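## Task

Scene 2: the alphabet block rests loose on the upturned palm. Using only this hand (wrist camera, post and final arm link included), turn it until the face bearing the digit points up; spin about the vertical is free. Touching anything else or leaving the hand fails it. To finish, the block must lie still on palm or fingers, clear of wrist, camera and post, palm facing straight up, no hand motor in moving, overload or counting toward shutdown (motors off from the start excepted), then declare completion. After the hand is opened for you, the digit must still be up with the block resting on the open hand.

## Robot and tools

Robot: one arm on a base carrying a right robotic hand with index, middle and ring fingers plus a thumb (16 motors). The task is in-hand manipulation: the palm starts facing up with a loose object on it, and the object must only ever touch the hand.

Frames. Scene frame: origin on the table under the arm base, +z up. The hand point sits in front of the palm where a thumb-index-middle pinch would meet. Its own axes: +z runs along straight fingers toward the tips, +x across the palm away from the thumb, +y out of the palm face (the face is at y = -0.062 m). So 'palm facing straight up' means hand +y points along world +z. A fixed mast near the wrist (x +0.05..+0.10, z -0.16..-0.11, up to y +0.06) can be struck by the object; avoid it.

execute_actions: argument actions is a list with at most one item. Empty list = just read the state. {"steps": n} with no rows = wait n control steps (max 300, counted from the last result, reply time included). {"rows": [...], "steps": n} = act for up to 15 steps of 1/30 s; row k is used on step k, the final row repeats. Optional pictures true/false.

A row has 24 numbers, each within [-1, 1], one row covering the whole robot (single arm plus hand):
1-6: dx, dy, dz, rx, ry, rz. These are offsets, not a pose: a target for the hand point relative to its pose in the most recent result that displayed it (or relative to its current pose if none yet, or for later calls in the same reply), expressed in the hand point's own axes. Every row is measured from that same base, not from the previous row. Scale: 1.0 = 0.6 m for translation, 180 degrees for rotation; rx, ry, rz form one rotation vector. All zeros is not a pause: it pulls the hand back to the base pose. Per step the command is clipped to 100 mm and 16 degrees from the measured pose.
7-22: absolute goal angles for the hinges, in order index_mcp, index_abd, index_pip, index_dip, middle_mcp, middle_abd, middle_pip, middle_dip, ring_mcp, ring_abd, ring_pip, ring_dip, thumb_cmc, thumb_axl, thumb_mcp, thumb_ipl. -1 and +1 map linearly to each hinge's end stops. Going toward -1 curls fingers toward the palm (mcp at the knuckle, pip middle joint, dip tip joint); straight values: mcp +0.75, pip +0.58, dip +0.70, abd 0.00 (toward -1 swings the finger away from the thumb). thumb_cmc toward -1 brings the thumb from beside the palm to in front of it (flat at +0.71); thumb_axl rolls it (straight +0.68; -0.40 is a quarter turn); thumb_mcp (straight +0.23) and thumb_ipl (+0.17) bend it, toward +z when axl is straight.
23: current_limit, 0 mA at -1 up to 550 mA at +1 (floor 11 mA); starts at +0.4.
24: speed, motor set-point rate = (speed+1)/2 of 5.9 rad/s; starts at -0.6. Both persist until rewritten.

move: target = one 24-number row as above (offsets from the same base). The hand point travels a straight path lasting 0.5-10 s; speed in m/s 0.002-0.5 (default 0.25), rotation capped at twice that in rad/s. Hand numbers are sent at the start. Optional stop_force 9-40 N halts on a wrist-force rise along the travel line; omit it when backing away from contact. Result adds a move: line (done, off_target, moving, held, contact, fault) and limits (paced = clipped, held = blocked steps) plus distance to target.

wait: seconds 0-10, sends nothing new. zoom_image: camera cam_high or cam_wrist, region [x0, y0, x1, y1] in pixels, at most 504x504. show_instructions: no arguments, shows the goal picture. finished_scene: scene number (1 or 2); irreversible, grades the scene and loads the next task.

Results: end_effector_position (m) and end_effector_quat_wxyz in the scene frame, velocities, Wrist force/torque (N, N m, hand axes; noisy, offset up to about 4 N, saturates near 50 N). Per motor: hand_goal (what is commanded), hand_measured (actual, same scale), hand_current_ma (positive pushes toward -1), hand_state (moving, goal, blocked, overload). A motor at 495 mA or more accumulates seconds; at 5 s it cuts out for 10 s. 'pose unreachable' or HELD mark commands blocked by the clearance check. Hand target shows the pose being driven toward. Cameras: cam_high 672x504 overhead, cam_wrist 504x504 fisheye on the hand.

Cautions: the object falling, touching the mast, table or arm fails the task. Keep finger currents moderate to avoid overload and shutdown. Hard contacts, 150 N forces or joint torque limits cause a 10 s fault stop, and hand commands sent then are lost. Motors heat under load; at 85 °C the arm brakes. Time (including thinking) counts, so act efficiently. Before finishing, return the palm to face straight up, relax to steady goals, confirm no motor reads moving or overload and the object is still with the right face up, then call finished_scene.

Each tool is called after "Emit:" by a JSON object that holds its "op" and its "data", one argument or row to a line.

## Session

Emit:
{"op": "execute_actions", "data": {
  "actions": []
}}

Scene clock: 0.00 s of 4800.00 s.
end_effector_position=(+0.6029, +0.1026, +0.4855) hand_goal=(+0.046, +0.000, -0.008, +0.280, +0.046, +0.000, -0.008, +0.280, +0.046, +0.000, -0.008, +0.280, -0.104, +0.266, +0.032, -0.018) hand_measured=(+0.060, +0.000, -0.006, +0.282, +0.060, +0.000, -0.006, +0.282, +0.060, +0.000, -0.006, +0.282, -0.094, +0.270, +0.034, -0.016) hand_current_ma=(+77, +0, +12, +12, +77, +0, +12, +12, +77, +0, +12, +12, +64, +27, +12, +12) hand_state=(goal, goal, goal, goal, goal, goal, goal, goal, goal, goal, goal, goal, goal, goal, goal, goal) hand_current_limit=0.40 hand_speed=-0.60 end_effector_quat_wxyz=(+0.488, +0.445, +0.529, +0.533) end_effector_velocity=(-0.000, +0.001, +0.000) end_effector_angular_velocity=(-0.000, -0.001, +0.002)
Joint positions: [-0.133 -1.173  2.184 -4.182 -1.339 -0.041]
Joint velocities: [ 0.001  0.     0.    -0.001  0.    -0.   ]
Motor temperatures (°C, as the motors report them): [26 29 28 31 36 39]
Wrist force (N, on the end effector, along its own x y z axes, offset not removed): no reading
Wrist torque (N m, same axes, about the end effector's origin, offset not removed): no reading
Hand target: +0.603, +0.103, +0.486; +0.488, +0.445, +0.529, +0.533
camera_calibration (this result's frames):
cam_wrist: T_world_to_cam=[[0.0771918, -0.738168, 0.670186, -0.262498], [-0.619015, -0.562425, -0.548178, 0.654876], [0.781577, -0.37254, -0.500352, -0.0626926], [0, 0, 0, 1]] pos_world=[0.47464, 0.151195, 0.503543]

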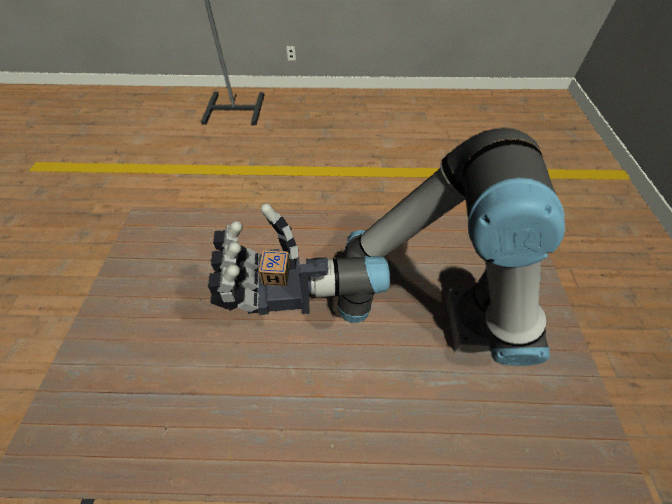

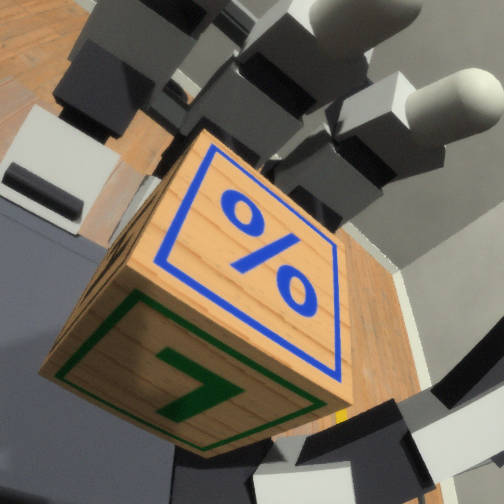

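Emit:
{"op": "show_instructions", "data": {

}}

Reference images for this scene: goal picture from the wrist camera place.

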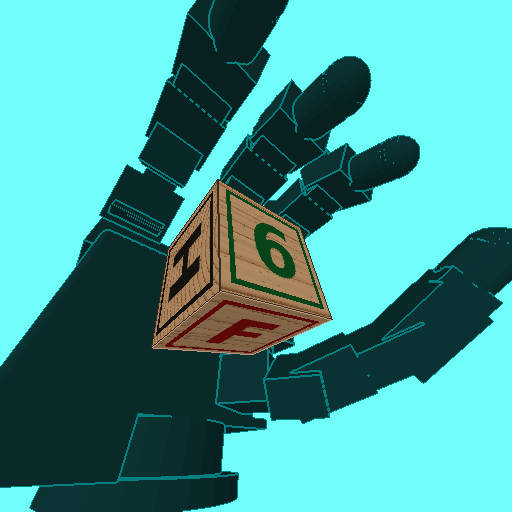

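Emit:
{"op": "move", "data": {
  "target": [0,0,0,0.36,0,0,0.05,0,0.2,0,0.05,0,0.2,0,0.05,0,0.2,0,-0.1,0.27,0.03,0,0.4,-0.7],
  "speed": 0.12
}}

Scene clock: 9.90 s of 4800.00 s.
end_effector_position=(+0.6023, +0.1026, +0.4853) hand_goal=(+0.050, +0.000, +0.200, +0.000, +0.050, +0.000, +0.200, +0.000, +0.050, +0.000, +0.200, +0.000, -0.100, +0.270, +0.030, +0.000) hand_measured=(+0.060, +0.000, +0.200, +0.002, +0.060, +0.000, +0.200, +0.002, +0.060, +0.000, +0.200, +0.002, -0.094, +0.270, +0.028, -0.002) hand_current_ma=(+55, +0, +1, +12, +60, +0, +1, +12, +56, +0, +1, +12, +36, +2, -14, -20) hand_state=(goal, goal, goal, goal, goal, goal, goal, goal, goal, goal, goal, goal, goal, goal, goal, goal) hand_current_limit=0.40 hand_speed=-0.70 end_effector_quat_wxyz=(+0.174, +0.638, +0.732, +0.167) end_effector_velocity=(+0.000, +0.000, -0.001) end_effector_angular_velocity=(-0.001, +0.012, -0.000)
Joint positions: [-0.078 -1.706  1.834 -2.169 -1.534 -0.177]
Joint velocities: [ 0.001  0.003 -0.009  0.018 -0.002  0.001]
Motor temperatures (°C, as the motors report them): [26 29 28 31 36 39]
Wrist force (N, on the end effector, along its own x y z axes, offset not removed): [0.4 1.9 -2.1]
Wrist torque (N m, same axes, about the end effector's origin, offset not removed): [0.67 -0.27 -0.07]
Hand target: +0.602, +0.103, +0.485; +0.174, +0.638, +0.732, +0.166
Off the commanded pose: 0.001 m, 0 deg.
move: done
camera_calibration (this result's frames):
cam_wrist: T_world_to_cam=[[0.660898, -0.67864, 0.32041, -0.450243], [-0.744185, -0.537464, 0.396637, 0.268714], [-0.0969649, -0.500581, -0.860242, 0.65466], [0, 0, 0, 1]] pos_world=[0.561017, 0.166582, 0.600846]

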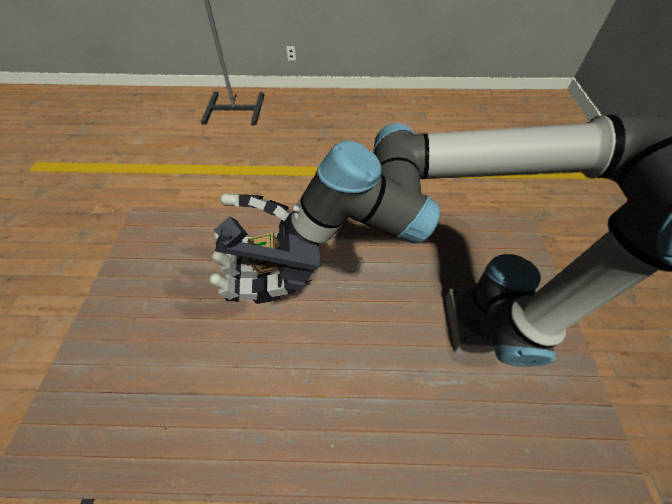

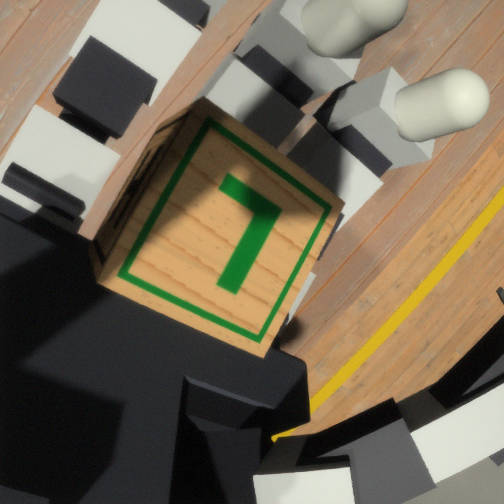

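Emit:
{"op": "move", "data": {
  "target": [0,0,0,-0.33,0,0,0.75,0,0.2,0,0.75,0,0.2,0,0.75,0,0.2,0,-0.1,0.27,0.03,0,0.4,-0.92],
  "speed": 0.12
}}

Scene clock: 17.77 s of 4800.00 s.
end_effector_position=(+0.6028, +0.1026, +0.4855) hand_goal=(+0.750, +0.000, +0.200, +0.000, +0.750, +0.000, +0.200, +0.000, +0.750, +0.000, +0.200, +0.000, -0.100, +0.270, +0.030, +0.000) hand_measured=(+0.758, +0.000, +0.200, +0.002, +0.760, +0.000, +0.200, +0.002, +0.760, +0.000, +0.200, +0.002, -0.094, +0.270, +0.028, -0.002) hand_current_ma=(+49, +0, +1, +12, +57, +0, +1, +12, +49, +0, +1, +12, +36, +2, -14, -20) hand_state=(goal, goal, goal, goal, goal, goal, goal, goal, goal, goal, goal, goal, goal, goal, goal, goal) hand_current_limit=0.40 hand_speed=-0.92 end_effector_quat_wxyz=(+0.467, +0.468, +0.553, +0.507) end_effector_velocity=(+0.000, -0.000, +0.001) end_effector_angular_velocity=(+0.001, -0.012, -0.000)
Joint positions: [-0.135 -1.254  2.221 -4.04  -1.342 -0.063]
Joint velocities: [ 0.     0.009 -0.005 -0.016 -0.     0.002]
Motor temperatures (°C, as the motors report them): [26 29 28 31 36 39]
Wrist force (N, on the end effector, along its own x y z axes, offset not removed): [-0.1 0.0 -1.7]
Wrist torque (N m, same axes, about the end effector's origin, offset not removed): [0.36 -0.07 -0.17]
Hand target: +0.603, +0.103, +0.485; +0.467, +0.467, +0.553, +0.507
Off the commanded pose: 0.001 m, 0 deg.
move: done
camera_calibration (this result's frames):
cam_wrist: T_world_to_cam=[[0.136769, -0.730588, 0.668981, -0.298588], [-0.669433, -0.56595, -0.481207, 0.65301], [0.730174, -0.382024, -0.566484, 0.00137852], [0, 0, 0, 1]] pos_world=[0.476977, 0.151953, 0.514763]

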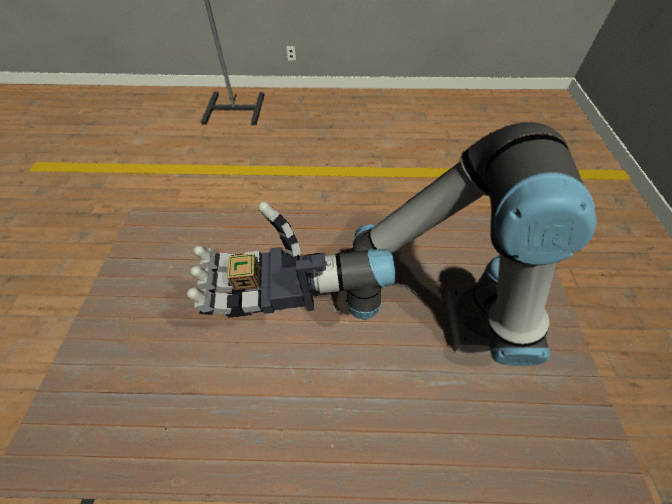

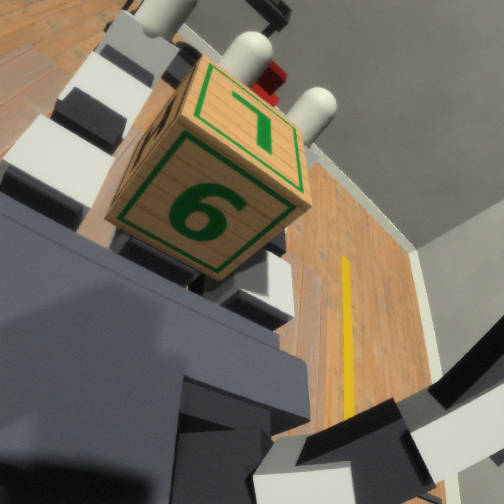

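Emit:
{"op": "move", "data": {
  "target": [0,0,0,0.32,0,0,0.75,0,-0.37,0.35,0.75,0,-0.37,0.35,0.75,0,-0.5,0.35,-0.1,0.27,0.03,0,0.4,-0.85],
  "speed": 0.1
}}

Scene clock: 27.07 s of 4800.00 s.
end_effector_position=(+0.6023, +0.1026, +0.4853) hand_goal=(+0.750, +0.000, -0.370, +0.350, +0.750, +0.000, -0.370, +0.350, +0.750, +0.000, -0.500, +0.350, -0.100, +0.270, +0.030, +0.000) hand_measured=(+0.758, +0.000, -0.362, +0.348, +0.760, +0.000, -0.362, +0.348, +0.760, +0.000, -0.494, +0.348, -0.094, +0.270, +0.028, -0.002) hand_current_ma=(+49, +0, +38, -11, +61, +0, +40, -8, +50, +0, +36, -11, +36, +2, -14, -20) hand_state=(goal, goal, goal, goal, goal, goal, goal, goal, goal, goal, goal, goal, goal, goal, goal, goal) hand_current_limit=0.40 hand_speed=-0.85 end_effector_quat_wxyz=(+0.184, +0.635, +0.729, +0.178) end_effector_velocity=(+0.000, -0.000, -0.000) end_effector_angular_velocity=(-0.001, +0.009, -0.000)
Joint positions: [-0.081 -1.713  1.861 -2.22  -1.527 -0.179]
Joint velocities: [ 0.     0.002 -0.007  0.014 -0.002 -0.   ]
Motor temperatures (°C, as the motors report them): [26 29 28 31 36 39]
Wrist force (N, on the end effector, along its own x y z axes, offset not removed): [-1.4 2.2 -1.4]
Wrist torque (N m, same axes, about the end effector's origin, offset not removed): [0.60 0.15 -0.18]
Hand target: +0.602, +0.103, +0.485; +0.184, +0.635, +0.729, +0.178
Off the commanded pose: 0.001 m, 0 deg.
move: done
camera_calibration (this result's frames):
cam_wrist: T_world_to_cam=[[0.651583, -0.679087, 0.338054, -0.453166], [-0.755377, -0.53995, 0.371294, 0.287989], [-0.0696085, -0.497287, -0.864789, 0.639998], [0, 0, 0, 1]] pos_world=[0.557365, 0.166023, 0.599729]

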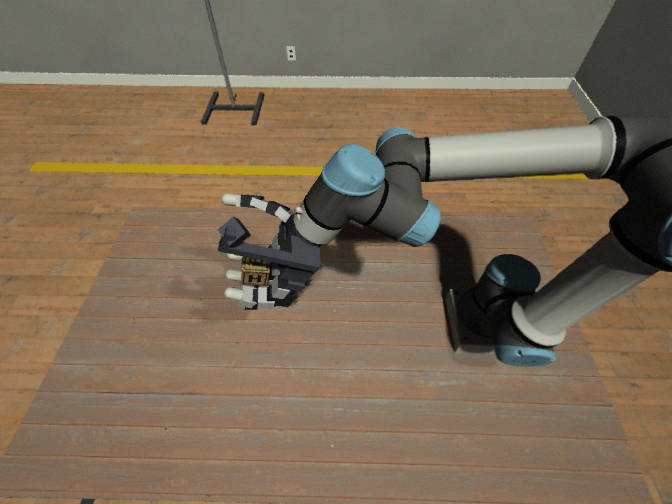

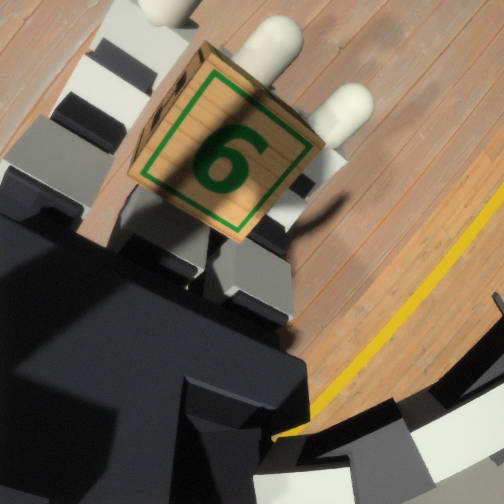

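Emit:
{"op": "move", "data": {
  "target": [0,0,0,-0.17,0,0,0.75,0,0.1,0.4,0.75,0,0.1,0.4,0.75,0,0,0.4,-0.1,0.27,0.03,0,0.4,-0.93],
  "speed": 0.1
}}

Emit:
{"op": "move", "data": {
  "target": [0,0,0,-0.167,0,0.012,0.75,0,0.55,0.5,0.75,0,0.55,0.5,0.75,0,0.55,0.5,-0.1,0.27,0.03,0,0.4,-0.93],
  "speed": 0.1
}}

Scene clock: 38.70 s of 4800.00 s.
end_effector_position=(+0.6026, +0.1026, +0.4853) hand_goal=(+0.750, +0.000, +0.100, +0.400, +0.750, +0.000, +0.100, +0.400, +0.750, +0.000, +0.000, +0.400, -0.100, +0.270, +0.030, +0.000) hand_measured=(+0.758, +0.000, +0.100, +0.398, +0.762, +0.000, +0.102, +0.398, +0.760, +0.000, +0.000, +0.398, -0.094, +0.270, +0.028, -0.002) hand_current_ma=(+49, +0, +2, -11, +70, +0, +12, -9, +50, +0, +2, -11, +36, +2, -14, -20) hand_state=(goal, goal, goal, goal, goal, goal, goal, goal, goal, goal, goal, goal, goal, goal, goal, goal) hand_current_limit=0.40 hand_speed=-0.93 end_effector_quat_wxyz=(+0.345, +0.564, +0.656, +0.364) end_effector_velocity=(+0.000, -0.000, +0.000) end_effector_angular_velocity=(+0.001, -0.003, -0.001)
Joint positions: [-0.124 -1.626  2.207 -3.179 -1.405 -0.155]
Joint velocities: [-0.001  0.002  0.    -0.005  0.001  0.001]
Motor temperatures (°C, as the motors report them): [26 29 28 31 36 39]
Wrist force (N, on the end effector, along its own x y z axes, offset not removed): [-0.7 -1.1 0.2]
Wrist torque (N m, same axes, about the end effector's origin, offset not removed): [-0.10 -0.05 -0.26]
Hand target: +0.603, +0.103, +0.485; +0.345, +0.564, +0.656, +0.364
Off the commanded pose: 0.000 m, 0 deg.
move: done
camera_calibration (this result's frames):
cam_wrist: T_world_to_cam=[[0.41893, -0.698334, 0.580367, -0.428758], [-0.817644, -0.568102, -0.0933702, 0.55409], [0.394911, -0.435419, -0.808984, 0.326667], [0, 0, 0, 1]] pos_world=[0.503664, 0.157599, 0.564841]

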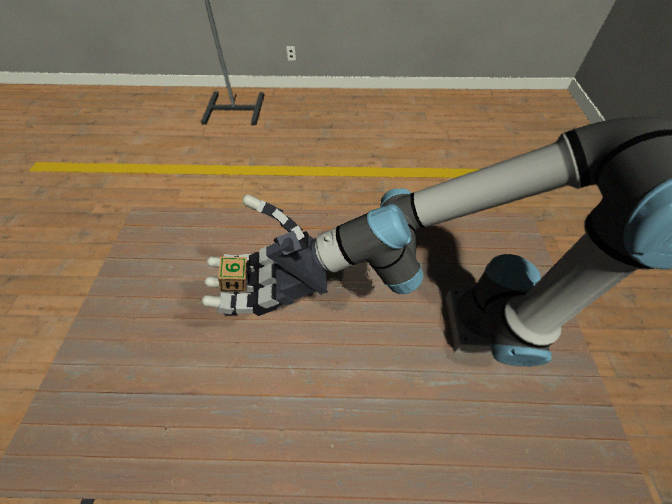

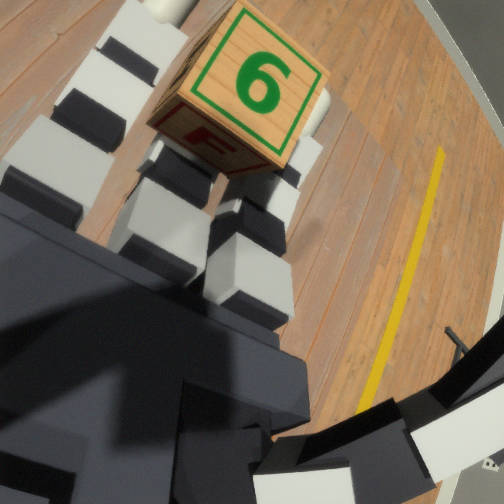

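Scene clock: 42.13 s of 4800.00 s.
end_effector_position=(+0.6028, +0.1026, +0.4855) hand_goal=(+0.750, +0.000, +0.550, +0.500, +0.750, +0.000, +0.550, +0.500, +0.750, +0.000, +0.550, +0.500, -0.100, +0.270, +0.030, +0.000) hand_measured=(+0.760, +0.000, +0.550, +0.498, +0.766, +0.000, +0.552, +0.498, +0.760, +0.000, +0.550, +0.498, -0.094, +0.270, +0.028, -0.002) hand_current_ma=(+52, +0, +3, -11, +85, +0, +14, -8, +52, +0, +3, -11, +36, +2, -14, -20) hand_state=(goal, goal, goal, goal, goal, goal, goal, goal, goal, goal, goal, goal, goal, goal, goal, goal) hand_current_limit=0.40 hand_speed=-0.93 end_effector_quat_wxyz=(+0.472, +0.467, +0.529, +0.528) end_effector_velocity=(-0.000, +0.000, -0.000) end_effector_angular_velocity=(+0.001, +0.000, +0.001)
Joint positions: [-0.12  -1.207  2.198 -4.121 -1.363 -0.014]
Joint velocities: [ 0.001  0.     0.    -0.    -0.     0.001]
Motor temperatures (°C, as the motors report them): [26 29 28 31 36 39]
Wrist force (N, on the end effector, along its own x y z axes, offset not removed): [1.2 1.3 -2.6]
Wrist torque (N m, same axes, about the end effector's origin, offset not removed): [0.57 -0.16 0.04]
Hand target: +0.603, +0.103, +0.485; +0.472, +0.467, +0.529, +0.528
Off the commanded pose: 0.000 m, 0 deg.
move: done
camera_calibration (this result's frames):
cam_wrist: T_world_to_cam=[[0.0982865, -0.759326, 0.643245, -0.25996], [-0.648784, -0.539018, -0.537158, 0.664976], [0.754599, -0.364532, -0.545617, -0.0252606], [0, 0, 0, 1]] pos_world=[0.476038, 0.151831, 0.510632]

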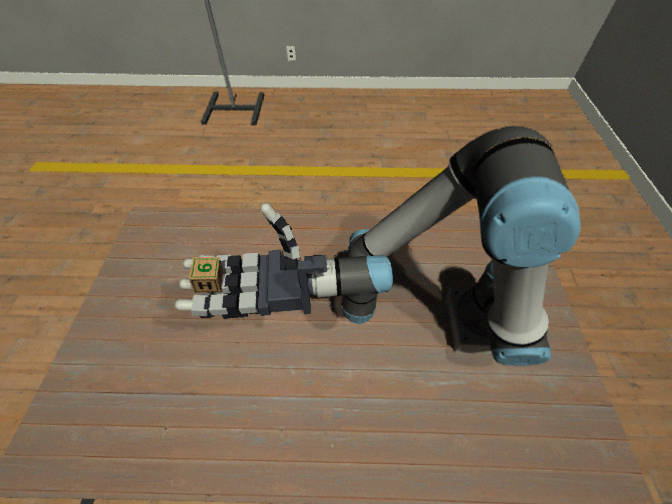

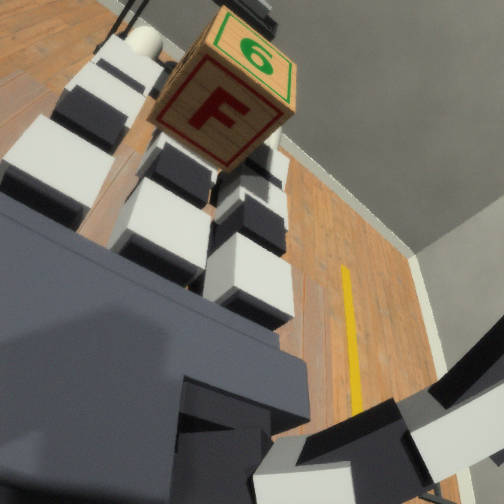

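Nudge it inward by curling the tips, then straighten.

Emit:
{"op": "move", "data": {
  "target": [0,0,0,0,0,0,0.75,0,0.35,0.1,0.75,0,0.35,0.1,0.75,0,0.35,0.1,-0.1,0.27,0.03,0,0.4,-0.9]
}}

Emit:
{"op": "move", "data": {
  "target": [0,0,0,0,0,0,0.75,0,0.57,0.68,0.75,0,0.57,0.68,0.75,0,0.57,0.68,-0.1,0.27,0.03,0,0.4,-0.88]
}}

Scene clock: 47.73 s of 4800.00 s.
end_effector_position=(+0.6028, +0.1026, +0.4855) hand_goal=(+0.750, +0.000, +0.350, +0.100, +0.750, +0.000, +0.350, +0.100, +0.750, +0.000, +0.350, +0.100, -0.100, +0.270, +0.030, +0.000) hand_measured=(+0.760, +0.000, +0.358, +0.104, +0.766, +0.000, +0.360, +0.104, +0.760, +0.000, +0.358, +0.104, -0.094, +0.270, +0.028, -0.002) hand_current_ma=(+52, +0, +45, +18, +85, +0, +57, +24, +53, +0, +45, +18, +36, +2, -14, -20) hand_state=(goal, goal, goal, goal, goal, goal, goal, goal, goal, goal, goal, goal, goal, goal, goal, goal) hand_current_limit=0.40 hand_speed=-0.90 end_effector_quat_wxyz=(+0.472, +0.467, +0.529, +0.528) end_effector_velocity=(+0.000, -0.001, +0.000) end_effector_angular_velocity=(-0.001, -0.000, -0.001)
Joint positions: [-0.12  -1.207  2.198 -4.121 -1.363 -0.014]
Joint velocities: [-0.001  0.    -0.     0.    -0.    -0.001]
Motor temperatures (°C, as the motors report them): [26 29 28 31 36 39]
Wrist force (N, on the end effector, along its own x y z axes, offset not removed): [0.5 -1.3 -2.0]
Wrist torque (N m, same axes, about the end effector's origin, offset not removed): [0.06 -0.17 -0.08]
Hand target: +0.603, +0.103, +0.485; +0.472, +0.467, +0.529, +0.528
Off the commanded pose: 0.000 m, 0 deg.
move: done
camera_calibration (this result's frames):
cam_wrist: T_world_to_cam=[[0.0982848, -0.759327, 0.643244, -0.259958], [-0.648783, -0.539018, -0.53716, 0.664976], [0.7546, -0.364531, -0.545616, -0.0252634], [0, 0, 0, 1]] pos_world=[0.476039, 0.151831, 0.510631]

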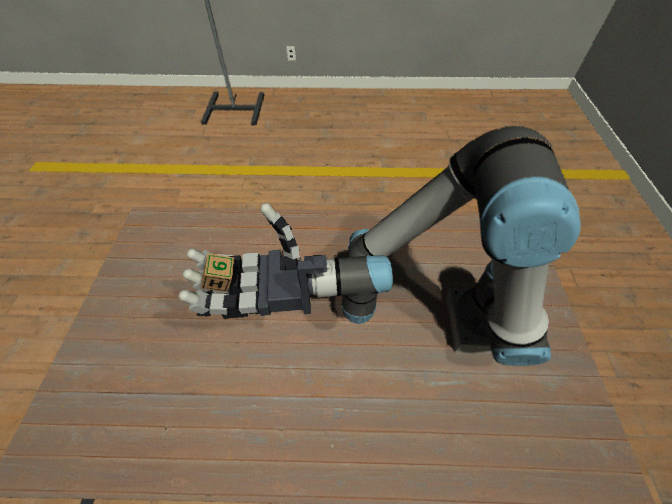

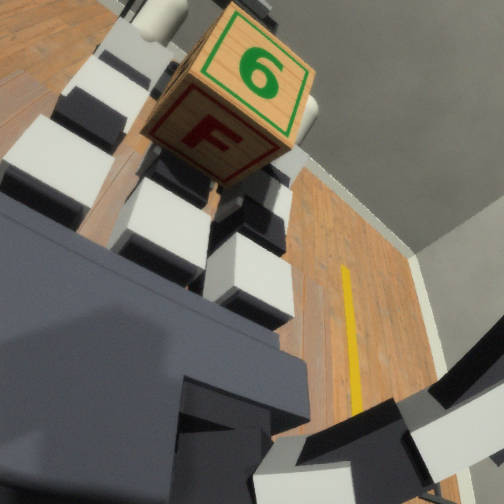

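Scene clock: 49.97 s of 4800.00 s.
end_effector_position=(+0.6028, +0.1026, +0.4855) hand_goal=(+0.750, +0.000, +0.570, +0.680, +0.750, +0.000, +0.570, +0.680, +0.750, +0.000, +0.570, +0.680, -0.100, +0.270, +0.030, +0.000) hand_measured=(+0.760, +0.000, +0.570, +0.678, +0.766, +0.000, +0.572, +0.678, +0.760, +0.000, +0.570, +0.678, -0.094, +0.270, +0.028, -0.002) hand_current_ma=(+52, +0, +3, -11, +85, +0, +10, -11, +53, +0, +3, -11, +36, +2, -14, -20) hand_state=(goal, goal, goal, goal, goal, goal, goal, goal, goal, goal, goal, goal, goal, goal, goal, goal) hand_current_limit=0.40 hand_speed=-0.88 end_effector_quat_wxyz=(+0.472, +0.467, +0.529, +0.528) end_effector_velocity=(-0.000, +0.000, +0.000) end_effector_angular_velocity=(+0.001, -0.000, +0.001)
Joint positions: [-0.12  -1.207  2.198 -4.121 -1.363 -0.014]
Joint velocities: [ 0.001  0.    -0.    -0.     0.     0.001]
Motor temperatures (°C, as the motors report them): [26 29 28 31 36 39]
Wrist force (N, on the end effector, along its own x y z axes, offset not removed): [-2.0 2.7 -1.8]
Wrist torque (N m, same axes, about the end effector's origin, offset not removed): [0.65 0.18 -0.33]
Hand target: +0.603, +0.103, +0.485; +0.472, +0.467, +0.529, +0.528
Off the commanded pose: 0.000 m, 0 deg.
move: done
camera_calibration (this result's frames):
cam_wrist: T_world_to_cam=[[0.0982846, -0.759327, 0.643244, -0.259958], [-0.648783, -0.539017, -0.53716, 0.664976], [0.7546, -0.364532, -0.545615, -0.0252634], [0, 0, 0, 1]] pos_world=[0.476039, 0.151831, 0.510631]

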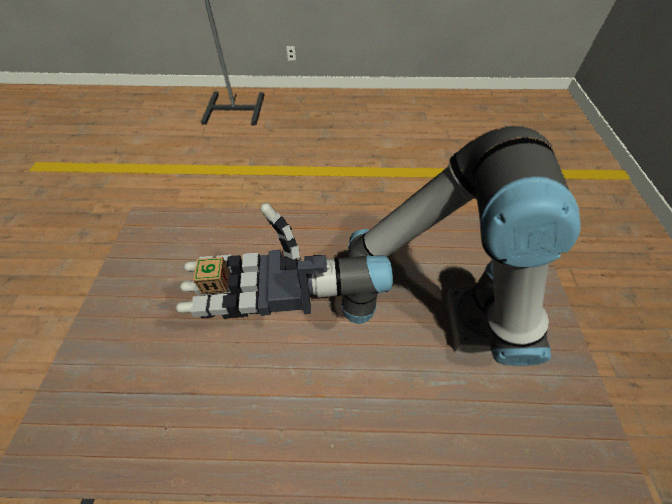

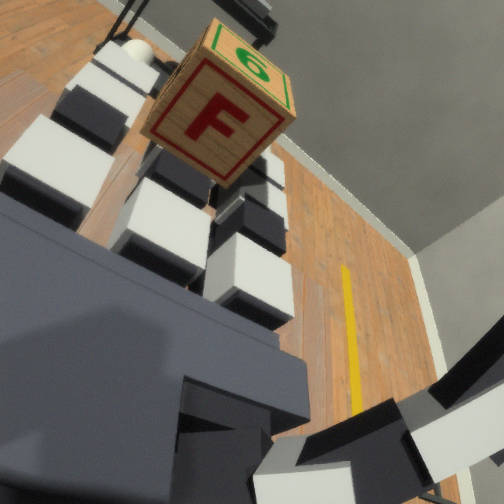

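Emit:
{"op": "finished_scene", "data": {
  "scene": 2
}}

The scene is finished: the task was done.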